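# Close and lock a mailer box lid with one arm

## Task

Shut the mailer box's lid so that all of its flaps sit tucked inside the walls and the front flap's locking tabs are caught beneath the front wall's ledge. The box must end up roughly at its starting spot and orientation, with no other object on the table in contact with it, and the closed state must hold up on its own without the robot supporting it.

## Robot and tools

Robot: a single six-joint arm with a parallel two-finger gripper. There is no second arm. The fingers extend along the gripper's +x axis and close along its y axis. The reported hand point (end_effector_position) lies midway between the finger pads, roughly 3 to 4 cm short of the fingertips. The joints, listed from the base outward, are waist, shoulder, elbow, wrist pitch, wrist yaw and wrist roll. Their ranges in rad are: waist -3.054 to 3.054, shoulder 0.000 to 3.142, elbow 0.000 to 2.356, wrist pitch -1.571 to 1.571, wrist yaw -1.571 to 1.571, wrist roll -3.142 to 3.142.

Frame: all positions and orientations use the scene frame. Its origin is on the table surface straight beneath the arm base. +z points up, and +y is on the left when facing along +x. The base itself may sit at a slight tilt. At long reach the printed hand position can drift from the true one.

A row always has 8 numbers: x, y, z, qw, qx, qy, qz, opening. x, y, z are an absolute target position for the hand point in metres. qw..qz are an absolute target orientation written w first. Both are in the scene frame, so together they form a pose and not an offset. Opening runs from -1 to 1. +1 means fully open (0.088 m). Empty fingers touch at about -0.80, and values below that close them no further. Closing from fully open takes at least about 0.5 s. To hold a part, command roughly 0.07 below the measured opening (grip_measured). A smaller margin grips more gently. Any target lying more than 0.6 m from the last reported position, measured along any of the gripper's own axes, gets the call refused, and nothing is sent. On every control step the controller limits the commanded pose to 70 mm and 16 degrees from the measured pose. It favours position over orientation when it cannot achieve both. Repeat the wanted quaternion in every row rather than copying a drifted reported one.

Tools:
- execute_actions {actions, pictures}: actions holds at most one item. An empty list just returns the current state, with pictures. An item {rows, steps} plays up to 15 rows, one per control step of 1/30 s. steps is 1 to 15, default 15, and the last row repeats to fill the steps. An action needs at least 9 steps. An item with only {steps} (up to 300) waits without new commands, counting from the last result, so your reply time is included. The final 9 steps of an action are held back and run while you compose your next reply. Pictures come only for an empty list or with pictures: true.
- move {target, speed}: target is one 8-number row, an absolute pose in the scene frame. The tool drives a straight path from the current pose, lasting 0.5 to 10 s, and stops short after 10 s. speed is in m/s, from 0.002 to 0.5 (default 0.25). Rotation is capped at twice that value in rad/s, and the gripper turns the shorter way. The opening is sent when the move starts. The path ignores obstacles, and the real hand can lag, wander or overshoot the speed, especially with the arm near full stretch. Faster contact means a harder hit. Aiming deeper past a contact means a harder press. The result adds a 'move:' line with the ending (done, off_target, moving, held, fault), the limits that acted (paced: the pose was clipped; held: some steps were blocked, after which the arm may jump fast) and the remaining distance to target.
- wait {seconds}: 0 to 10 s with nothing new sent.
- zoom_image {camera, region}: a closer look at part of the latest image from cam_head_left, cam_head_right or cam_wrist. region is [x0, y0, x1, y1] in pixels, with the origin at the top-left, at most 504 by 504. Each image is 672x504.
- show_instructions: shows the reference images for the task.
- read_manual {section}: licence texts only.
This is final, so call it only once the box stays closed without help.

Results: the state line gives the hand position (m), the quaternion and the linear and angular velocities. Joint positions and Joint velocities list the six joints, then the finger-pad gap in m. Joint torques and External joint torques (estimated push-back from contact, including friction and held weight) follow the same joint order. grip_measured uses the opening scale and can be off by about 1 mm. It reads narrower, by up to 0.061, when squeezing something hard. grip_effort_n is the motor effort in N: negative closes, positive opens, capped near 83 N, and it can read high merely from moving or hitting a stop. HELD marks steps where the clearance check altered or blocked your row. 'pose unreachable' means the same check intervened. 'Hand target' appears only when no steps are held back and shows the pose currently being driven to. After an action ends the arm carries on by at most one clipped step, so check the reported pose and send the remainder.

Cautions: joint friction can leave the hand short or slightly tilted, and tiny moves may not happen at all. Verify each move. If contact torque reaches a joint's load limit (waist 17.2, shoulder 21.3, elbow 21.3, wrist pitch 5.61, wrist yaw 5.59, wrist roll 5.24 N m), the arm halts for 10 s and drops the rest of the call. Long holding heats the motors: a MOTOR HOT warning appears from 50 °C, and at 95 °C an OVER-TEMPERATURE FAULT holds the arm, which may then lose power and go limp. Held parts can occasionally be jerked briefly. Never push or knock anything off the table. Avoid slams, hard impacts, drops and excessive force on the box. Reply time keeps the simulation running, so keep replies short.

Each tool is called after "Emit:" by a JSON object that holds its "fn" and its "kwargs", one argument or row to a line.

Reference images:

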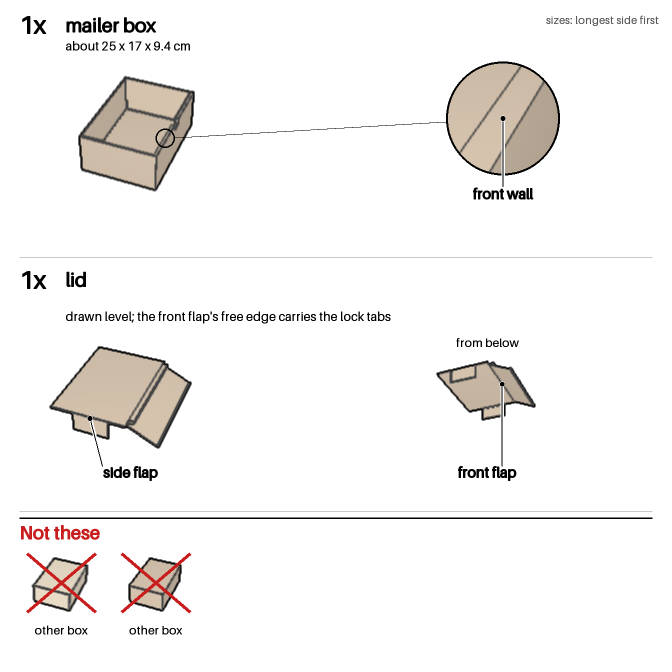

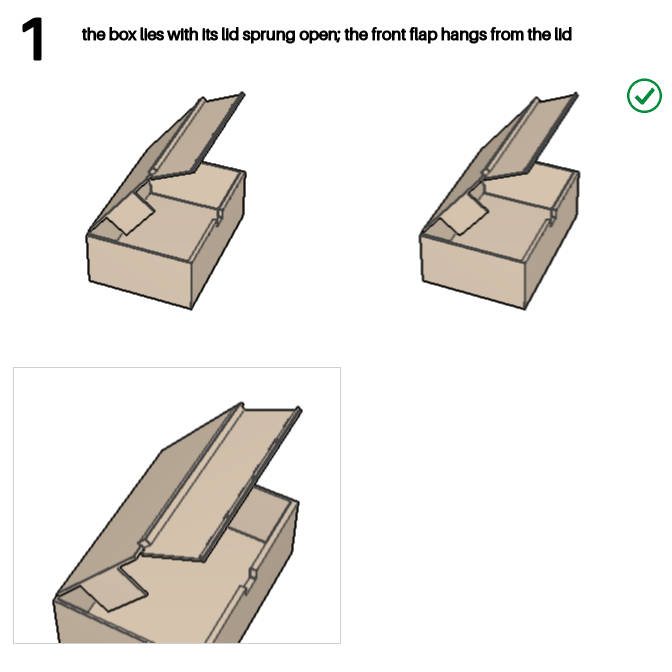

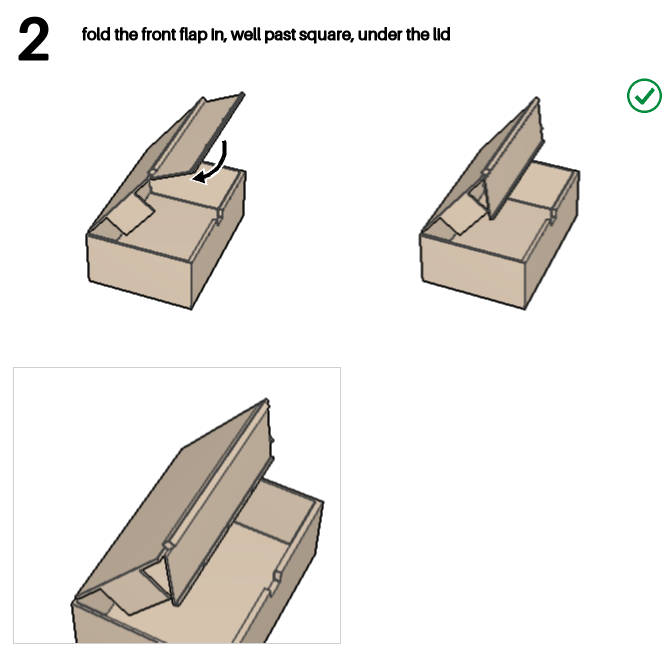

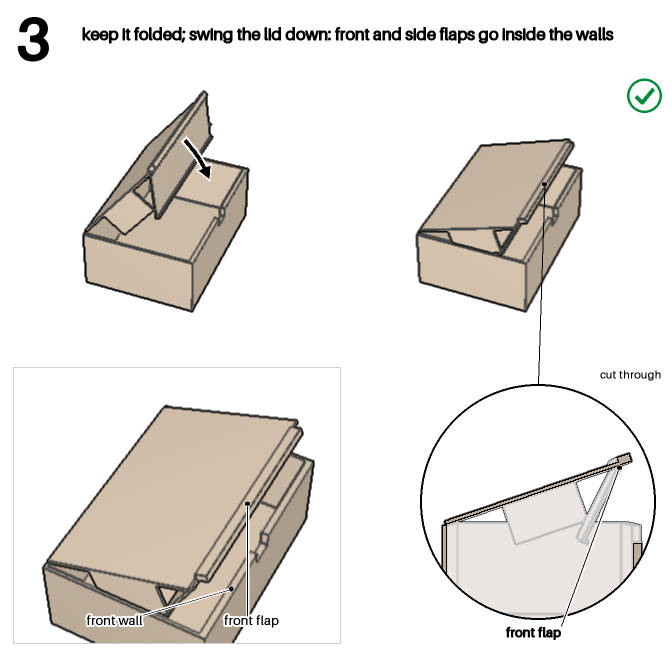

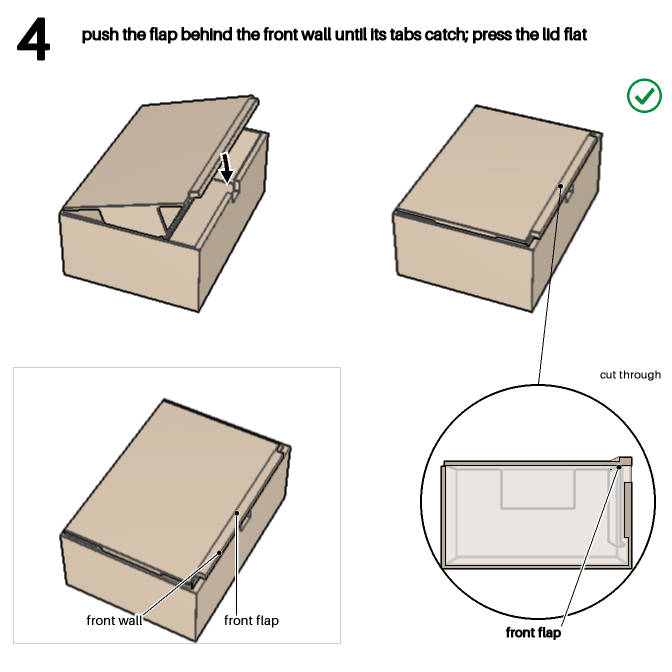

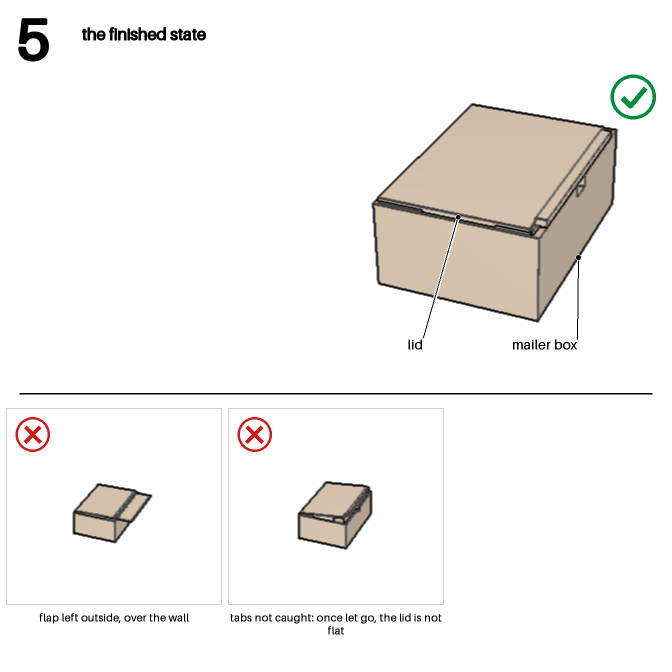

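## Session

Emit:
{"fn": "execute_actions", "kwargs": {
  "actions": []
}}

Scene clock: 0.00 s of 3920.00 s.
end_effector_position=(+0.3046, +0.0530, +0.4425) grip_measured=+0.819 grip_effort_n=n/a end_effector_quat_wxyz=(+0.997, -0.046, -0.045, +0.051) end_effector_velocity=(-0.000, +0.002, -0.005) end_effector_angular_velocity=(-0.011, +0.022, +0.017)
Joint positions: [ 0.027  0.832  0.67   0.238 -0.028 -0.015  0.079]
Joint velocities: [-0.002 -0.002 -0.002 -0.022 -0.022 -0.007 -0.   ]
Joint torques (N m, as the arm reports them, + toward a larger angle): no reading
External joint torques (N m, as the arm's controller estimates them; a push from outside toward a larger angle lowers the number): no reading
Heat: hottest waist 28 °C (+0.0 °C/min).
Hand target: +0.305, +0.053, +0.443; +0.997, -0.046, -0.045, +0.051

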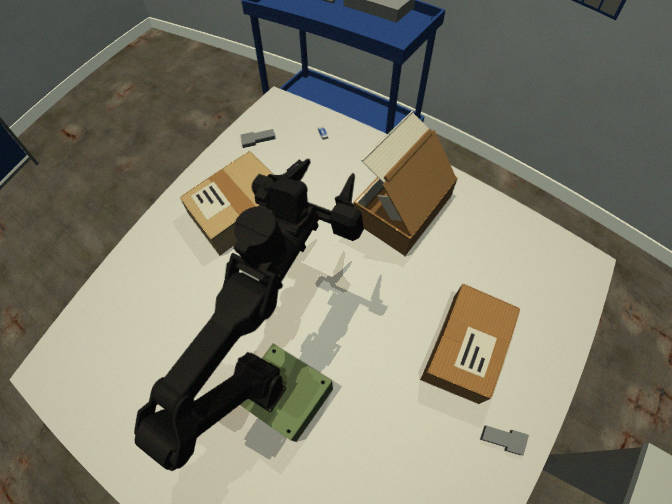

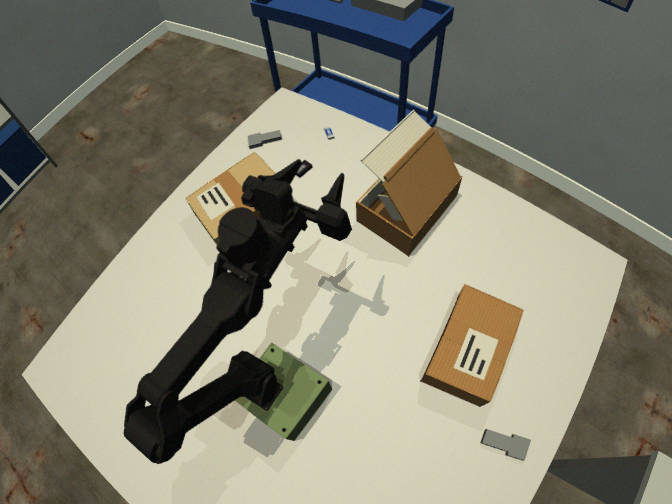

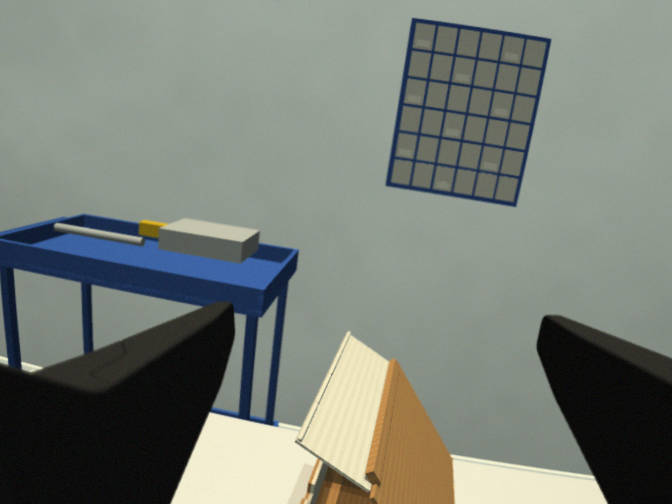

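Emit:
{"fn": "move", "kwargs": {
  "target": [0.30,0.05,0.36,0.924,0,0.383,0,1]
}}

Emit:
{"fn": "zoom_image", "kwargs": {
  "camera": "cam_head_left",
  "region": [320,90,500,270]
}}

Scene clock: 3.13 s of 3920.00 s.
end_effector_position=(+0.2994, +0.0492, +0.3584) grip_measured=+0.979 grip_effort_n=21.2 end_effector_quat_wxyz=(+0.924, -0.000, +0.381, -0.003) end_effector_velocity=(-0.003, -0.000, -0.001) end_effector_angular_velocity=(-0.003, +0.027, +0.006)
Joint positions: [ 0.065  1.135  1.152 -0.814  0.028  0.136  0.087]
Joint velocities: [-0.002  0.007  0.017 -0.037 -0.007 -0.007 -0.   ]
Joint torques (N m, as the arm reports them, + toward a larger angle): [-0.3  -3.16  7.5   1.26 -0.04  0.26]
External joint torques (N m, as the arm's controller estimates them; a push from outside toward a larger angle lowers the number): [ 0.04  0.23  0.98 -0.19 -0.1   0.25]
Heat: hottest waist 28 °C (+0.0 °C/min).
Hand target: +0.301, +0.050, +0.360; +0.924, +0.003, +0.383, -0.003
Off the commanded pose: 0.002 m, 0 deg.
Kept back: nothing.
move: done

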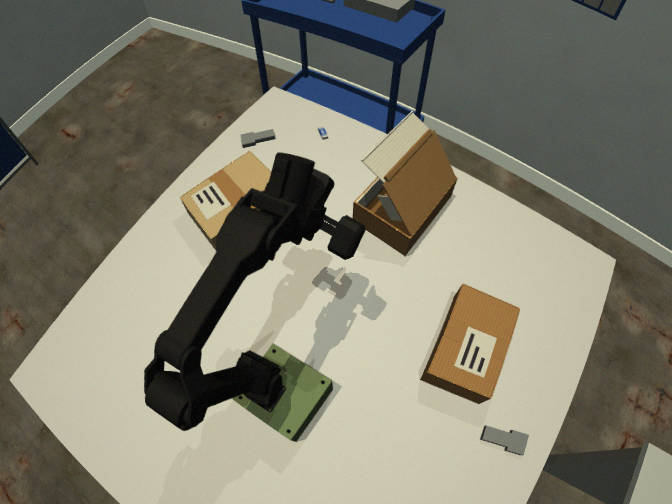

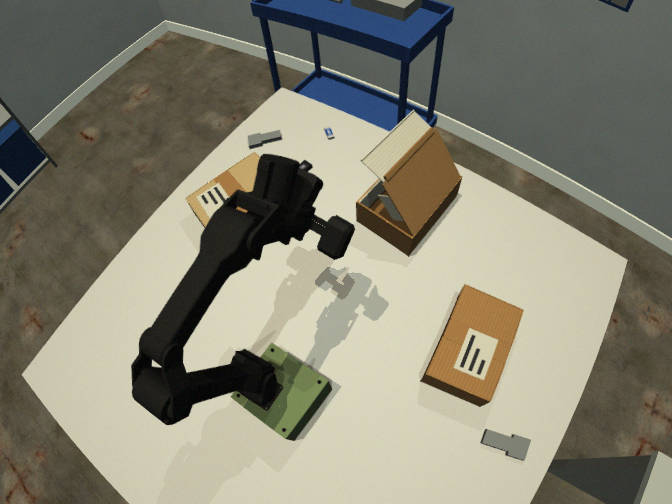

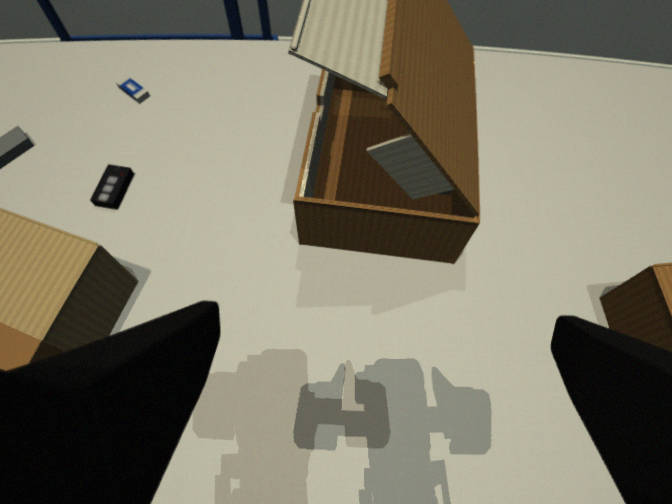

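Region (320, 90, 500, 270) of cam_head_left's 672x504 image, scaled by 2.800, with more detail than that image has.

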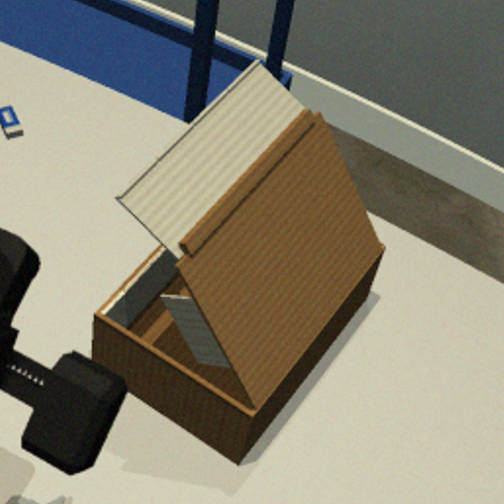

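Emit:
{"fn": "move", "kwargs": {
  "target": [0.39,0.06,0.27,0.9976,0,0,-0.0698,1]
}}

Scene clock: 8.77 s of 3920.00 s.
end_effector_position=(+0.3891, +0.0599, +0.2749) grip_measured=+0.979 grip_effort_n=20.7 end_effector_quat_wxyz=(+0.998, +0.004, -0.004, -0.066) end_effector_velocity=(-0.000, -0.002, -0.001) end_effector_angular_velocity=(-0.019, -0.010, -0.009)
Joint positions: [0.221 1.592 0.459 1.112 0.398 0.091 0.087]
Joint velocities: [-0.002  0.017 -0.007  0.037  0.007 -0.022  0.   ]
Joint torques (N m, as the arm reports them, + toward a larger angle): [-0.16 -5.08  3.89  2.08  0.14 -0.17]
External joint torques (N m, as the arm's controller estimates them; a push from outside toward a larger angle lowers the number): [ 0.32  0.16 -1.13  0.4   0.08 -0.18]
Heat: hottest waist 28 °C (+0.0 °C/min).
Hand target: +0.388, +0.060, +0.270; +0.998, -0.001, -0.001, -0.066
Off the commanded pose: 0.005 m, 1 deg.
Kept back: nothing.
After step 90, 0.40 s passed at rest.
move: done

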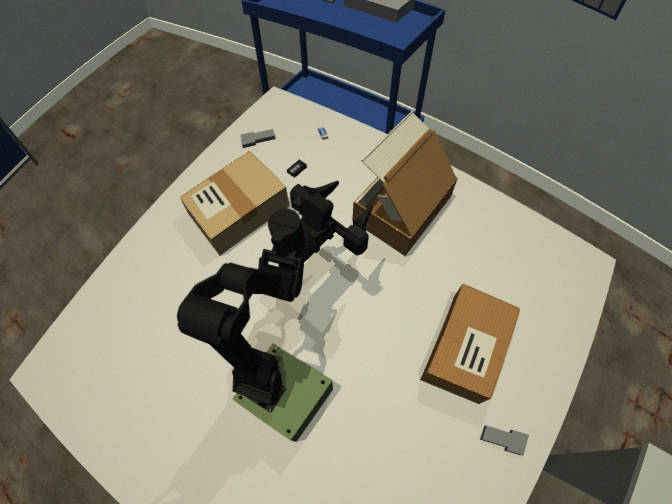

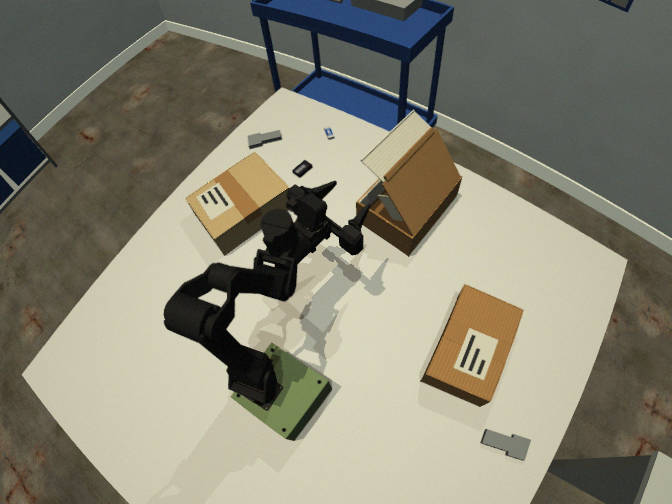

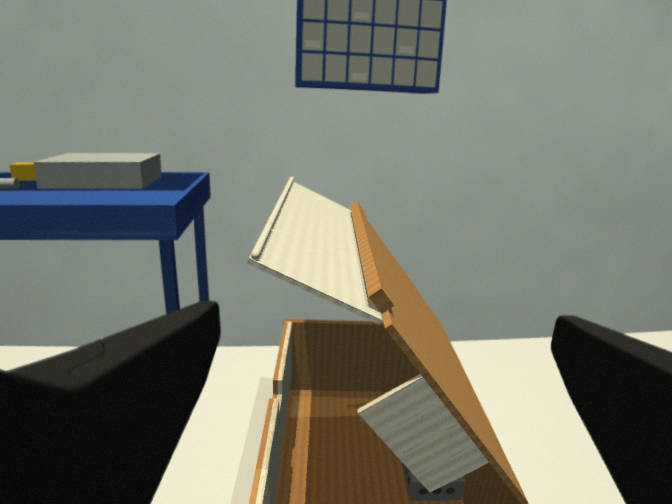

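Emit:
{"fn": "move", "kwargs": {
  "target": [0.50,0.083,0.30,0.9976,0,0,-0.0698,-1]
}}

Emit:
{"fn": "move", "kwargs": {
  "target": [0.525,0.08,0.29,0.9976,0,0,-0.0698,-1],
  "speed": 0.1
}}

Emit:
{"fn": "move", "kwargs": {
  "target": [0.525,0.08,0.235,0.9976,0,0,-0.0698,-1],
  "speed": 0.05
}}

Scene clock: 10.80 s of 3920.00 s.
end_effector_position=(+0.4971, +0.0838, +0.3017) grip_measured=-0.816 grip_effort_n=-83.5 end_effector_quat_wxyz=(+0.998, +0.003, -0.002, -0.070) end_effector_velocity=(+0.003, -0.002, +0.000) end_effector_angular_velocity=(+0.007, +0.001, -0.010)
Joint positions: [0.203 1.868 0.956 0.888 0.388 0.09  0.   ]
Joint velocities: [-0.002  0.007  0.012 -0.007  0.007  0.007  0.   ]
Joint torques (N m, as the arm reports them, + toward a larger angle): [-0.95 -7.95  6.86  1.61 -0.04 -0.08]
External joint torques (N m, as the arm's controller estimates them; a push from outside toward a larger angle lowers the number): [-0.3   0.04  1.05 -0.07 -0.1  -0.09]
Heat: hottest waist 28 °C (+0.0 °C/min).
Hand target: +0.500, +0.083, +0.300; +0.998, +0.000, -0.000, -0.070
Off the commanded pose: 0.003 m, 0 deg.
Kept back: nothing.
move: done

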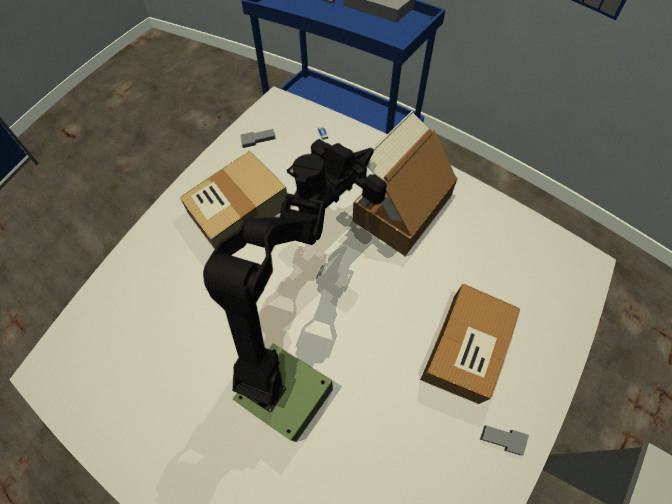

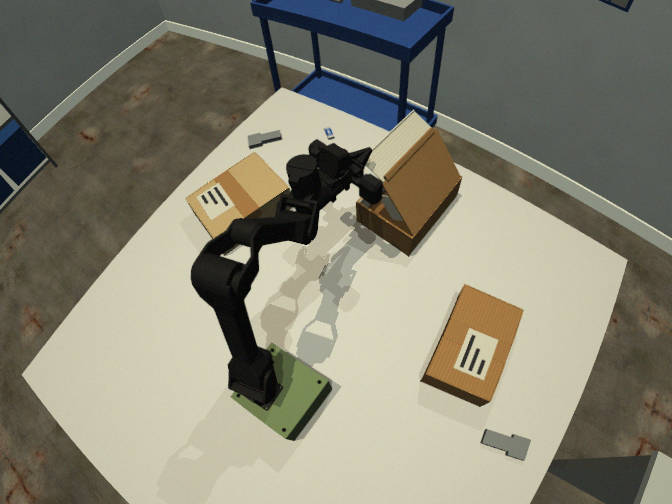

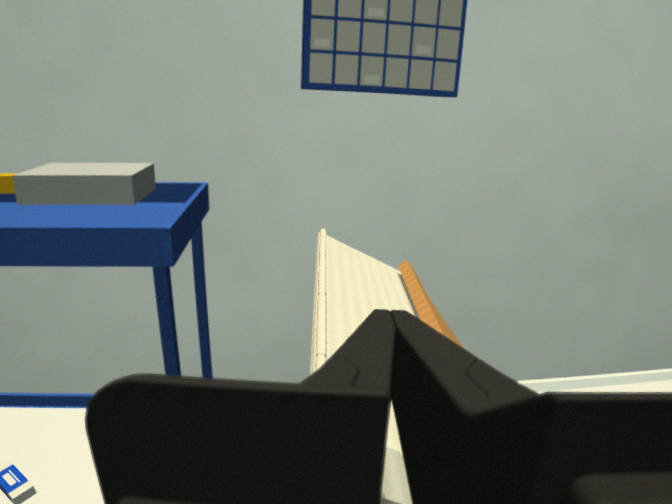

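Scene clock: 11.70 s of 3920.00 s.
end_effector_position=(+0.5219, +0.0810, +0.2917) grip_measured=-0.816 grip_effort_n=-83.5 end_effector_quat_wxyz=(+0.998, +0.002, -0.000, -0.069) end_effector_velocity=(+0.002, +0.002, -0.003) end_effector_angular_velocity=(-0.040, +0.023, +0.018)
Joint positions: [0.182 1.966 1.049 0.888 0.366 0.09  0.   ]
Joint velocities: [-0.002  0.002  0.007 -0.022 -0.022 -0.037  0.   ]
Joint torques (N m, as the arm reports them, + toward a larger angle): [-1.09 -8.66  6.81  1.94 -0.04 -0.11]
External joint torques (N m, as the arm's controller estimates them; a push from outside toward a larger angle lowers the number): [-0.36 -0.08  1.06  0.27 -0.1  -0.12]
Heat: hottest shoulder 29 °C (+5.1 °C/min).
Hand target: +0.525, +0.080, +0.290; +0.998, +0.000, +0.000, -0.070
Off the commanded pose: 0.004 m, 0 deg.
Kept back: nothing.
move: done

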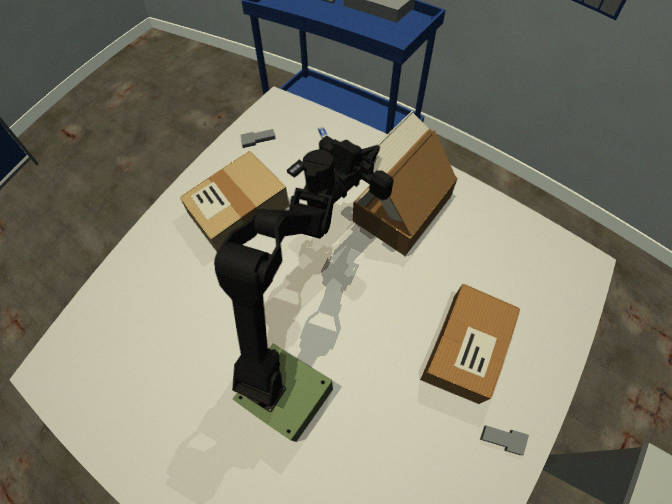

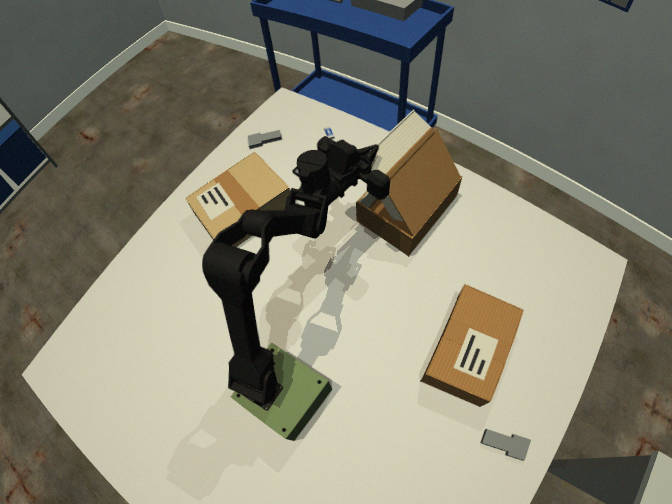

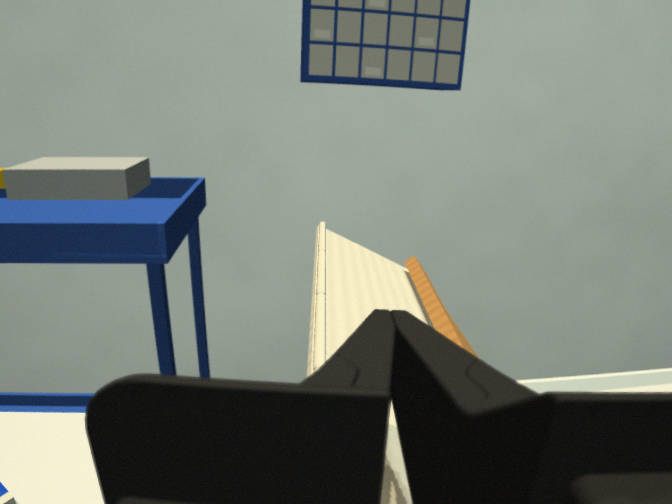

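Scene clock: 13.20 s of 3920.00 s.
end_effector_position=(+0.5254, +0.0796, +0.2426) grip_measured=-0.816 grip_effort_n=-83.5 end_effector_quat_wxyz=(+0.998, +0.004, -0.006, -0.069) end_effector_velocity=(-0.000, -0.000, +0.002) end_effector_angular_velocity=(-0.006, -0.006, +0.005)
Joint positions: [0.187 2.117 1.015 1.086 0.371 0.09  0.   ]
Joint velocities: [-0.002 -0.002 -0.002  0.007 -0.007 -0.007  0.   ]
Joint torques (N m, as the arm reports them, + toward a larger angle): [-0.38 -8.93  4.18  2.08  0.14 -0.12]
External joint torques (N m, as the arm's controller estimates them; a push from outside toward a larger angle lowers the number): [ 0.38 -0.02 -0.93  0.41  0.09 -0.13]
Heat: hottest shoulder 29 °C (+4.5 °C/min).
Hand target: +0.525, +0.080, +0.235; +0.998, -0.000, +0.000, -0.070
Off the commanded pose: 0.008 m, 1 deg.
Kept back: nothing.
move: done

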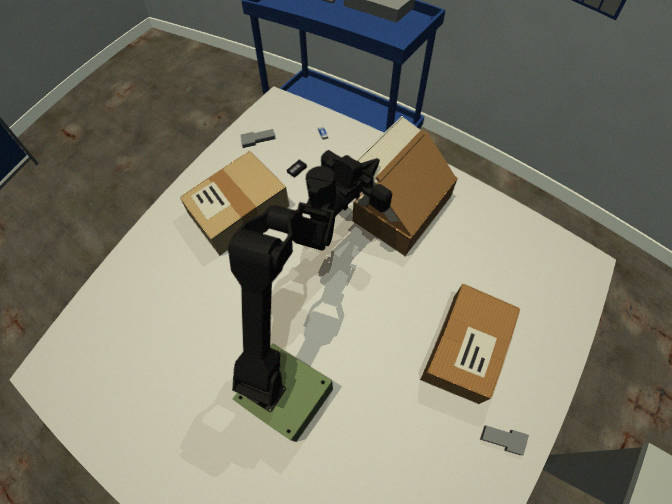

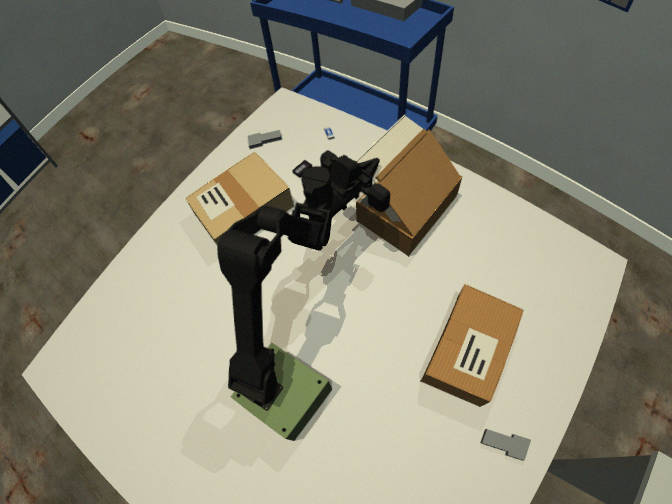

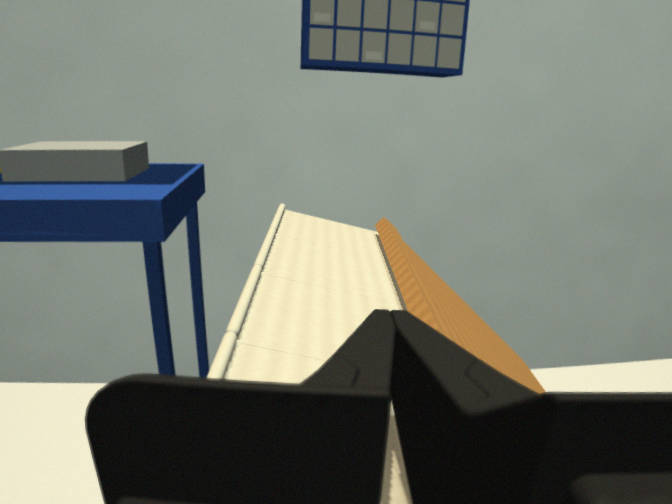

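Emit:
{"fn": "move", "kwargs": {
  "target": [0.44,0.075,0.29,0.9,0.43,-0.03,-0.06,-0.2]
}}

Emit:
{"fn": "move", "kwargs": {
  "target": [0.453,0.070,0.244,0.5213,0.8507,-0.0565,-0.0346,0.1]
}}

Scene clock: 18.47 s of 3920.00 s.
end_effector_position=(+0.4428, +0.0746, +0.2880) grip_measured=-0.204 grip_effort_n=20.7 end_effector_quat_wxyz=(+0.902, +0.426, -0.029, -0.061) end_effector_velocity=(-0.002, -0.001, +0.001) end_effector_angular_velocity=(+0.007, +0.002, +0.005)
Joint positions: [0.219 1.727 0.703 0.994 0.398 0.968 0.029]
Joint velocities: [-0.002 -0.012 -0.007 -0.007 -0.007  0.007  0.   ]
Joint torques (N m, as the arm reports them, + toward a larger angle): [-0.38 -9.21  4.41  1.55  0.16  0.14]
External joint torques (N m, as the arm's controller estimates them; a push from outside toward a larger angle lowers the number): [ 0.19 -2.62 -1.02 -0.11  0.1   0.18]
Heat: hottest shoulder 31 °C (+9.7 °C/min).
Hand target: +0.440, +0.075, +0.290; +0.900, +0.430, -0.030, -0.060
Off the commanded pose: 0.003 m, 1 deg.
Kept back: nothing.
move: done

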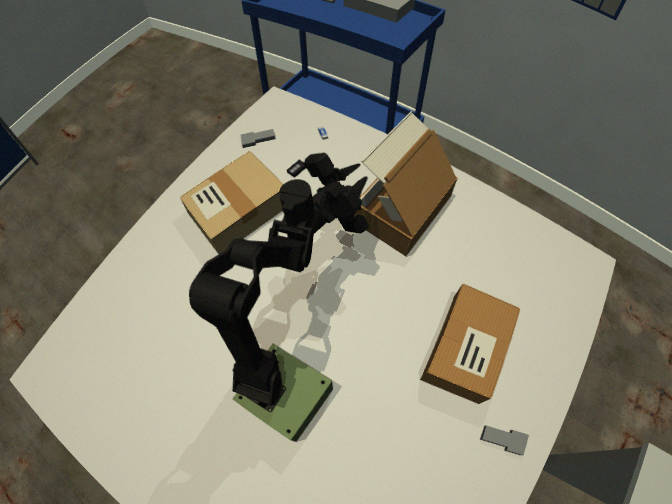

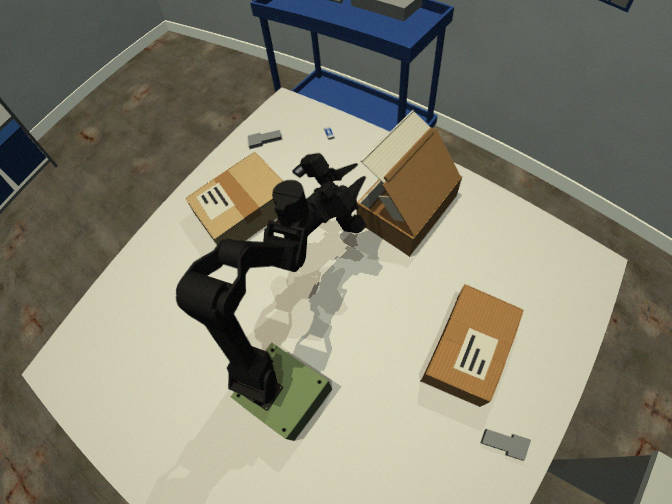

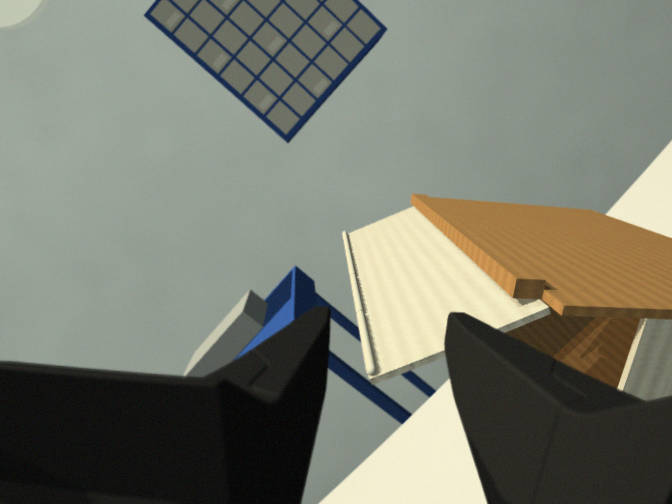

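Scene clock: 21.30 s of 3920.00 s.
end_effector_position=(+0.4531, +0.0716, +0.2494) grip_measured=+0.096 grip_effort_n=21.2 end_effector_quat_wxyz=(+0.524, +0.849, -0.059, -0.030) end_effector_velocity=(+0.000, +0.002, -0.007) end_effector_angular_velocity=(+0.001, +0.027, +0.017)
Joint positions: [0.21  1.903 0.694 1.191 0.387 2.119 0.044]
Joint velocities: [-0.002  0.002 -0.002 -0.022 -0.022  0.007 -0.   ]
Joint torques (N m, as the arm reports them, + toward a larger angle): [-0.89 -7.02  3.78  2.03 -0.06  0.13]
External joint torques (N m, as the arm's controller estimates them; a push from outside toward a larger angle lowers the number): [-0.28 -0.04 -0.82  0.41 -0.11  0.19]
Heat: hottest shoulder 31 °C (+8.5 °C/min).
Hand target: +0.453, +0.070, +0.244; +0.521, +0.851, -0.056, -0.035
Off the commanded pose: 0.006 m, 1 deg.
Kept back: nothing.
move: done

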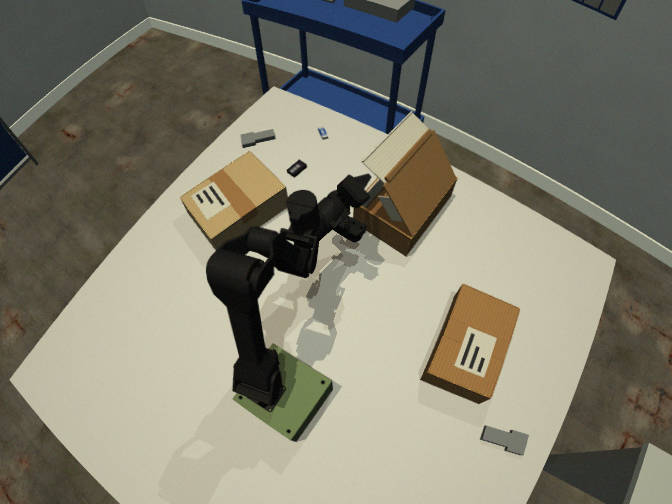

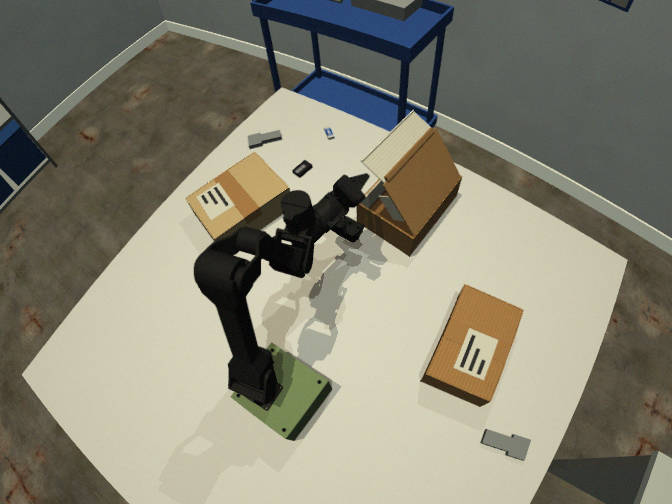

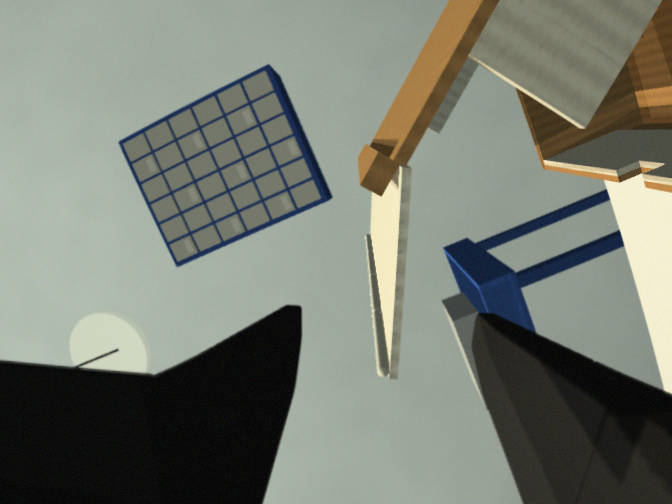

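Emit:
{"fn": "move", "kwargs": {
  "target": [0.520,0.062,0.245,0.5213,0.8507,-0.0565,-0.0346,0.1],
  "speed": 0.1
}}

Scene clock: 23.07 s of 3920.00 s.
end_effector_position=(+0.5174, +0.0632, +0.2481) grip_measured=+0.096 grip_effort_n=20.7 end_effector_quat_wxyz=(+0.523, +0.850, -0.058, -0.032) end_effector_velocity=(+0.002, -0.000, -0.003) end_effector_angular_velocity=(+0.004, +0.016, +0.004)
Joint positions: [0.146 2.07  0.964 1.085 0.323 2.122 0.044]
Joint velocities: [-0.002  0.002  0.007 -0.022 -0.007  0.007 -0.   ]
Joint torques (N m, as the arm reports them, + toward a larger angle): [-1.28 -8.48  5.87  1.56 -0.04  0.12]
External joint torques (N m, as the arm's controller estimates them; a push from outside toward a larger angle lowers the number): [-0.54  0.1   0.81 -0.1  -0.1   0.17]
Heat: hottest shoulder 31 °C (+7.8 °C/min).
Hand target: +0.520, +0.062, +0.245; +0.521, +0.851, -0.057, -0.034
Off the commanded pose: 0.004 m, 0 deg.
Kept back: nothing.
move: done

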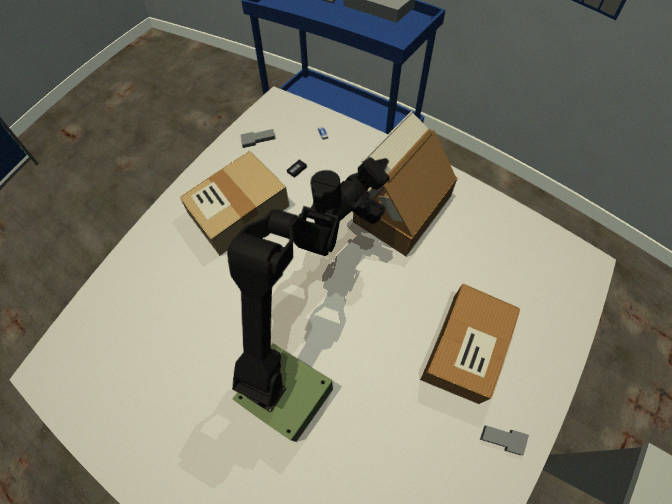

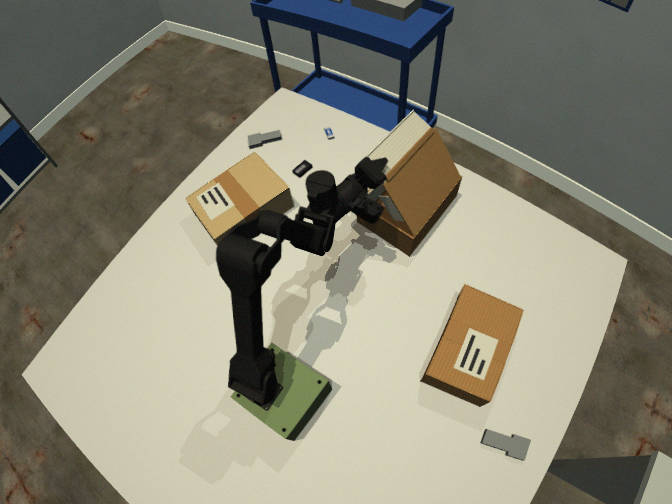

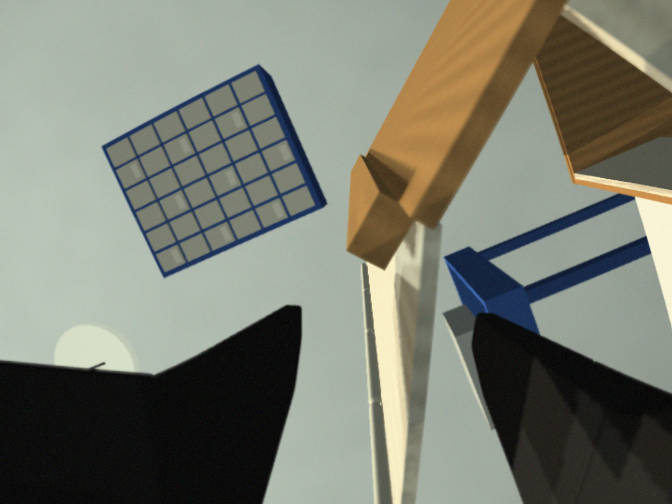

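Emit:
{"fn": "move", "kwargs": {
  "target": [0.520,0.064,0.238,0.5213,0.8507,-0.0565,-0.0346,-0.5],
  "speed": 0.03
}}

Emit:
{"fn": "move", "kwargs": {
  "target": [0.520,0.064,0.238,0.5213,0.8507,-0.0565,-0.0346,-1]
}}

Scene clock: 24.33 s of 3920.00 s.
end_effector_position=(+0.5186, +0.0629, +0.2410) grip_measured=-0.495 grip_effort_n=-17.0 end_effector_quat_wxyz=(+0.523, +0.850, -0.057, -0.034) end_effector_velocity=(+0.000, +0.002, -0.001) end_effector_angular_velocity=(-0.007, +0.000, +0.020)
Joint positions: [0.146 2.092 0.965 1.101 0.323 2.122 0.015]
Joint velocities: [-0.002  0.002 -0.002  0.007 -0.022 -0.007 -0.001]
Joint torques (N m, as the arm reports them, + toward a larger angle): [-0.35 -8.79  5.69  1.97  0.17  0.09]
External joint torques (N m, as the arm's controller estimates them; a push from outside toward a larger angle lowers the number): [ 0.38 -0.17  0.67  0.32  0.11  0.14]
Heat: hottest shoulder 31 °C (+7.4 °C/min).
Hand target: +0.520, +0.064, +0.238; +0.521, +0.851, -0.056, -0.035
Off the commanded pose: 0.004 m, 0 deg.
Kept back: nothing.
move: done

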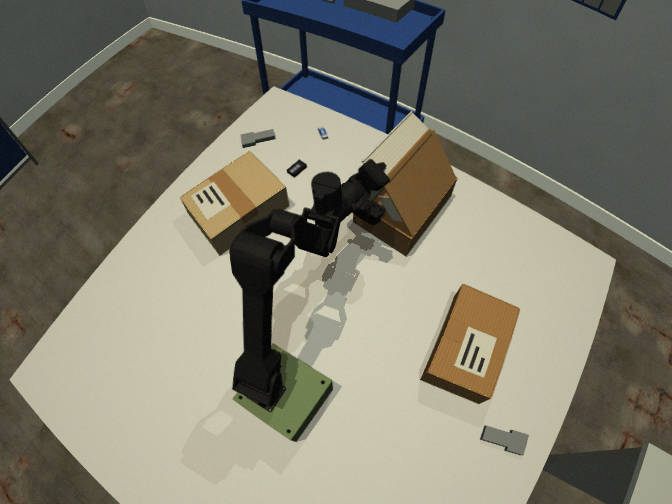

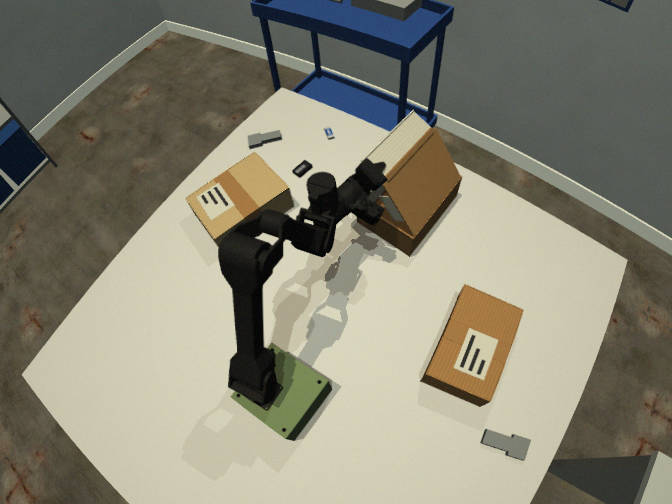

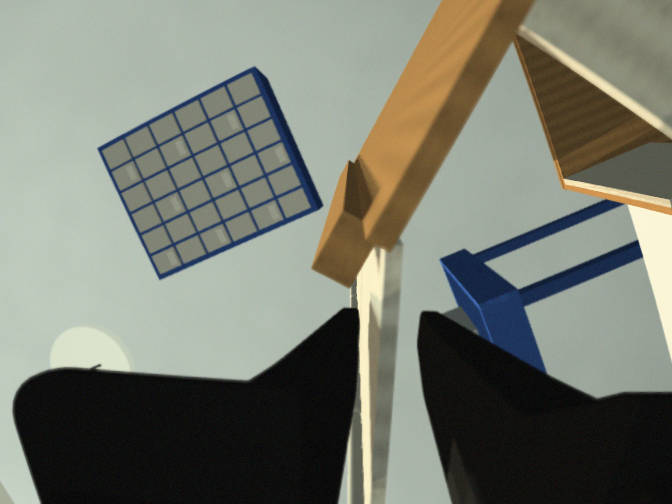

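Scene clock: 25.03 s of 3920.00 s.
end_effector_position=(+0.5186, +0.0634, +0.2413) grip_measured=-0.801 grip_effort_n=-83.5 end_effector_quat_wxyz=(+0.523, +0.850, -0.056, -0.033) end_effector_velocity=(-0.000, -0.000, -0.001) end_effector_angular_velocity=(-0.009, +0.009, +0.004)
Joint positions: [0.147 2.092 0.965 1.102 0.323 2.122 0.   ]
Joint velocities: [-0.002 -0.002 -0.002 -0.007 -0.007 -0.007  0.   ]
Joint torques (N m, as the arm reports them, + toward a larger angle): [-0.6  -8.66  5.61  1.96  0.19  0.09]
External joint torques (N m, as the arm's controller estimates them; a push from outside toward a larger angle lowers the number): [0.14 0.1  0.51 0.27 0.13 0.15]
Heat: hottest shoulder 32 °C (+9.6 °C/min).
Hand target: +0.520, +0.064, +0.238; +0.521, +0.851, -0.057, -0.035
Off the commanded pose: 0.004 m, 0 deg.
Kept back: nothing.
move: done

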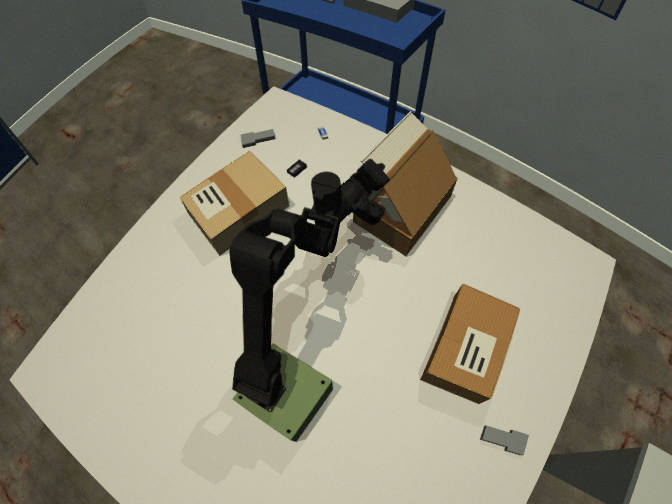

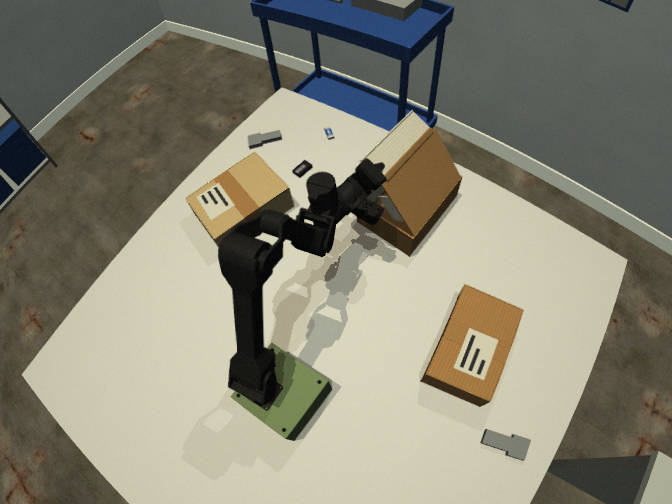

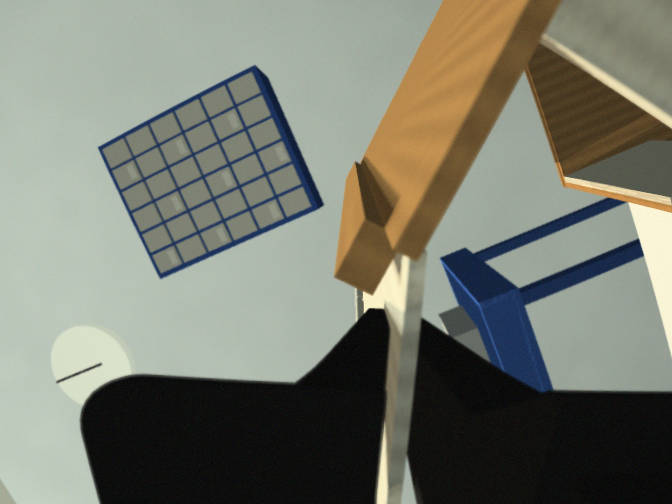

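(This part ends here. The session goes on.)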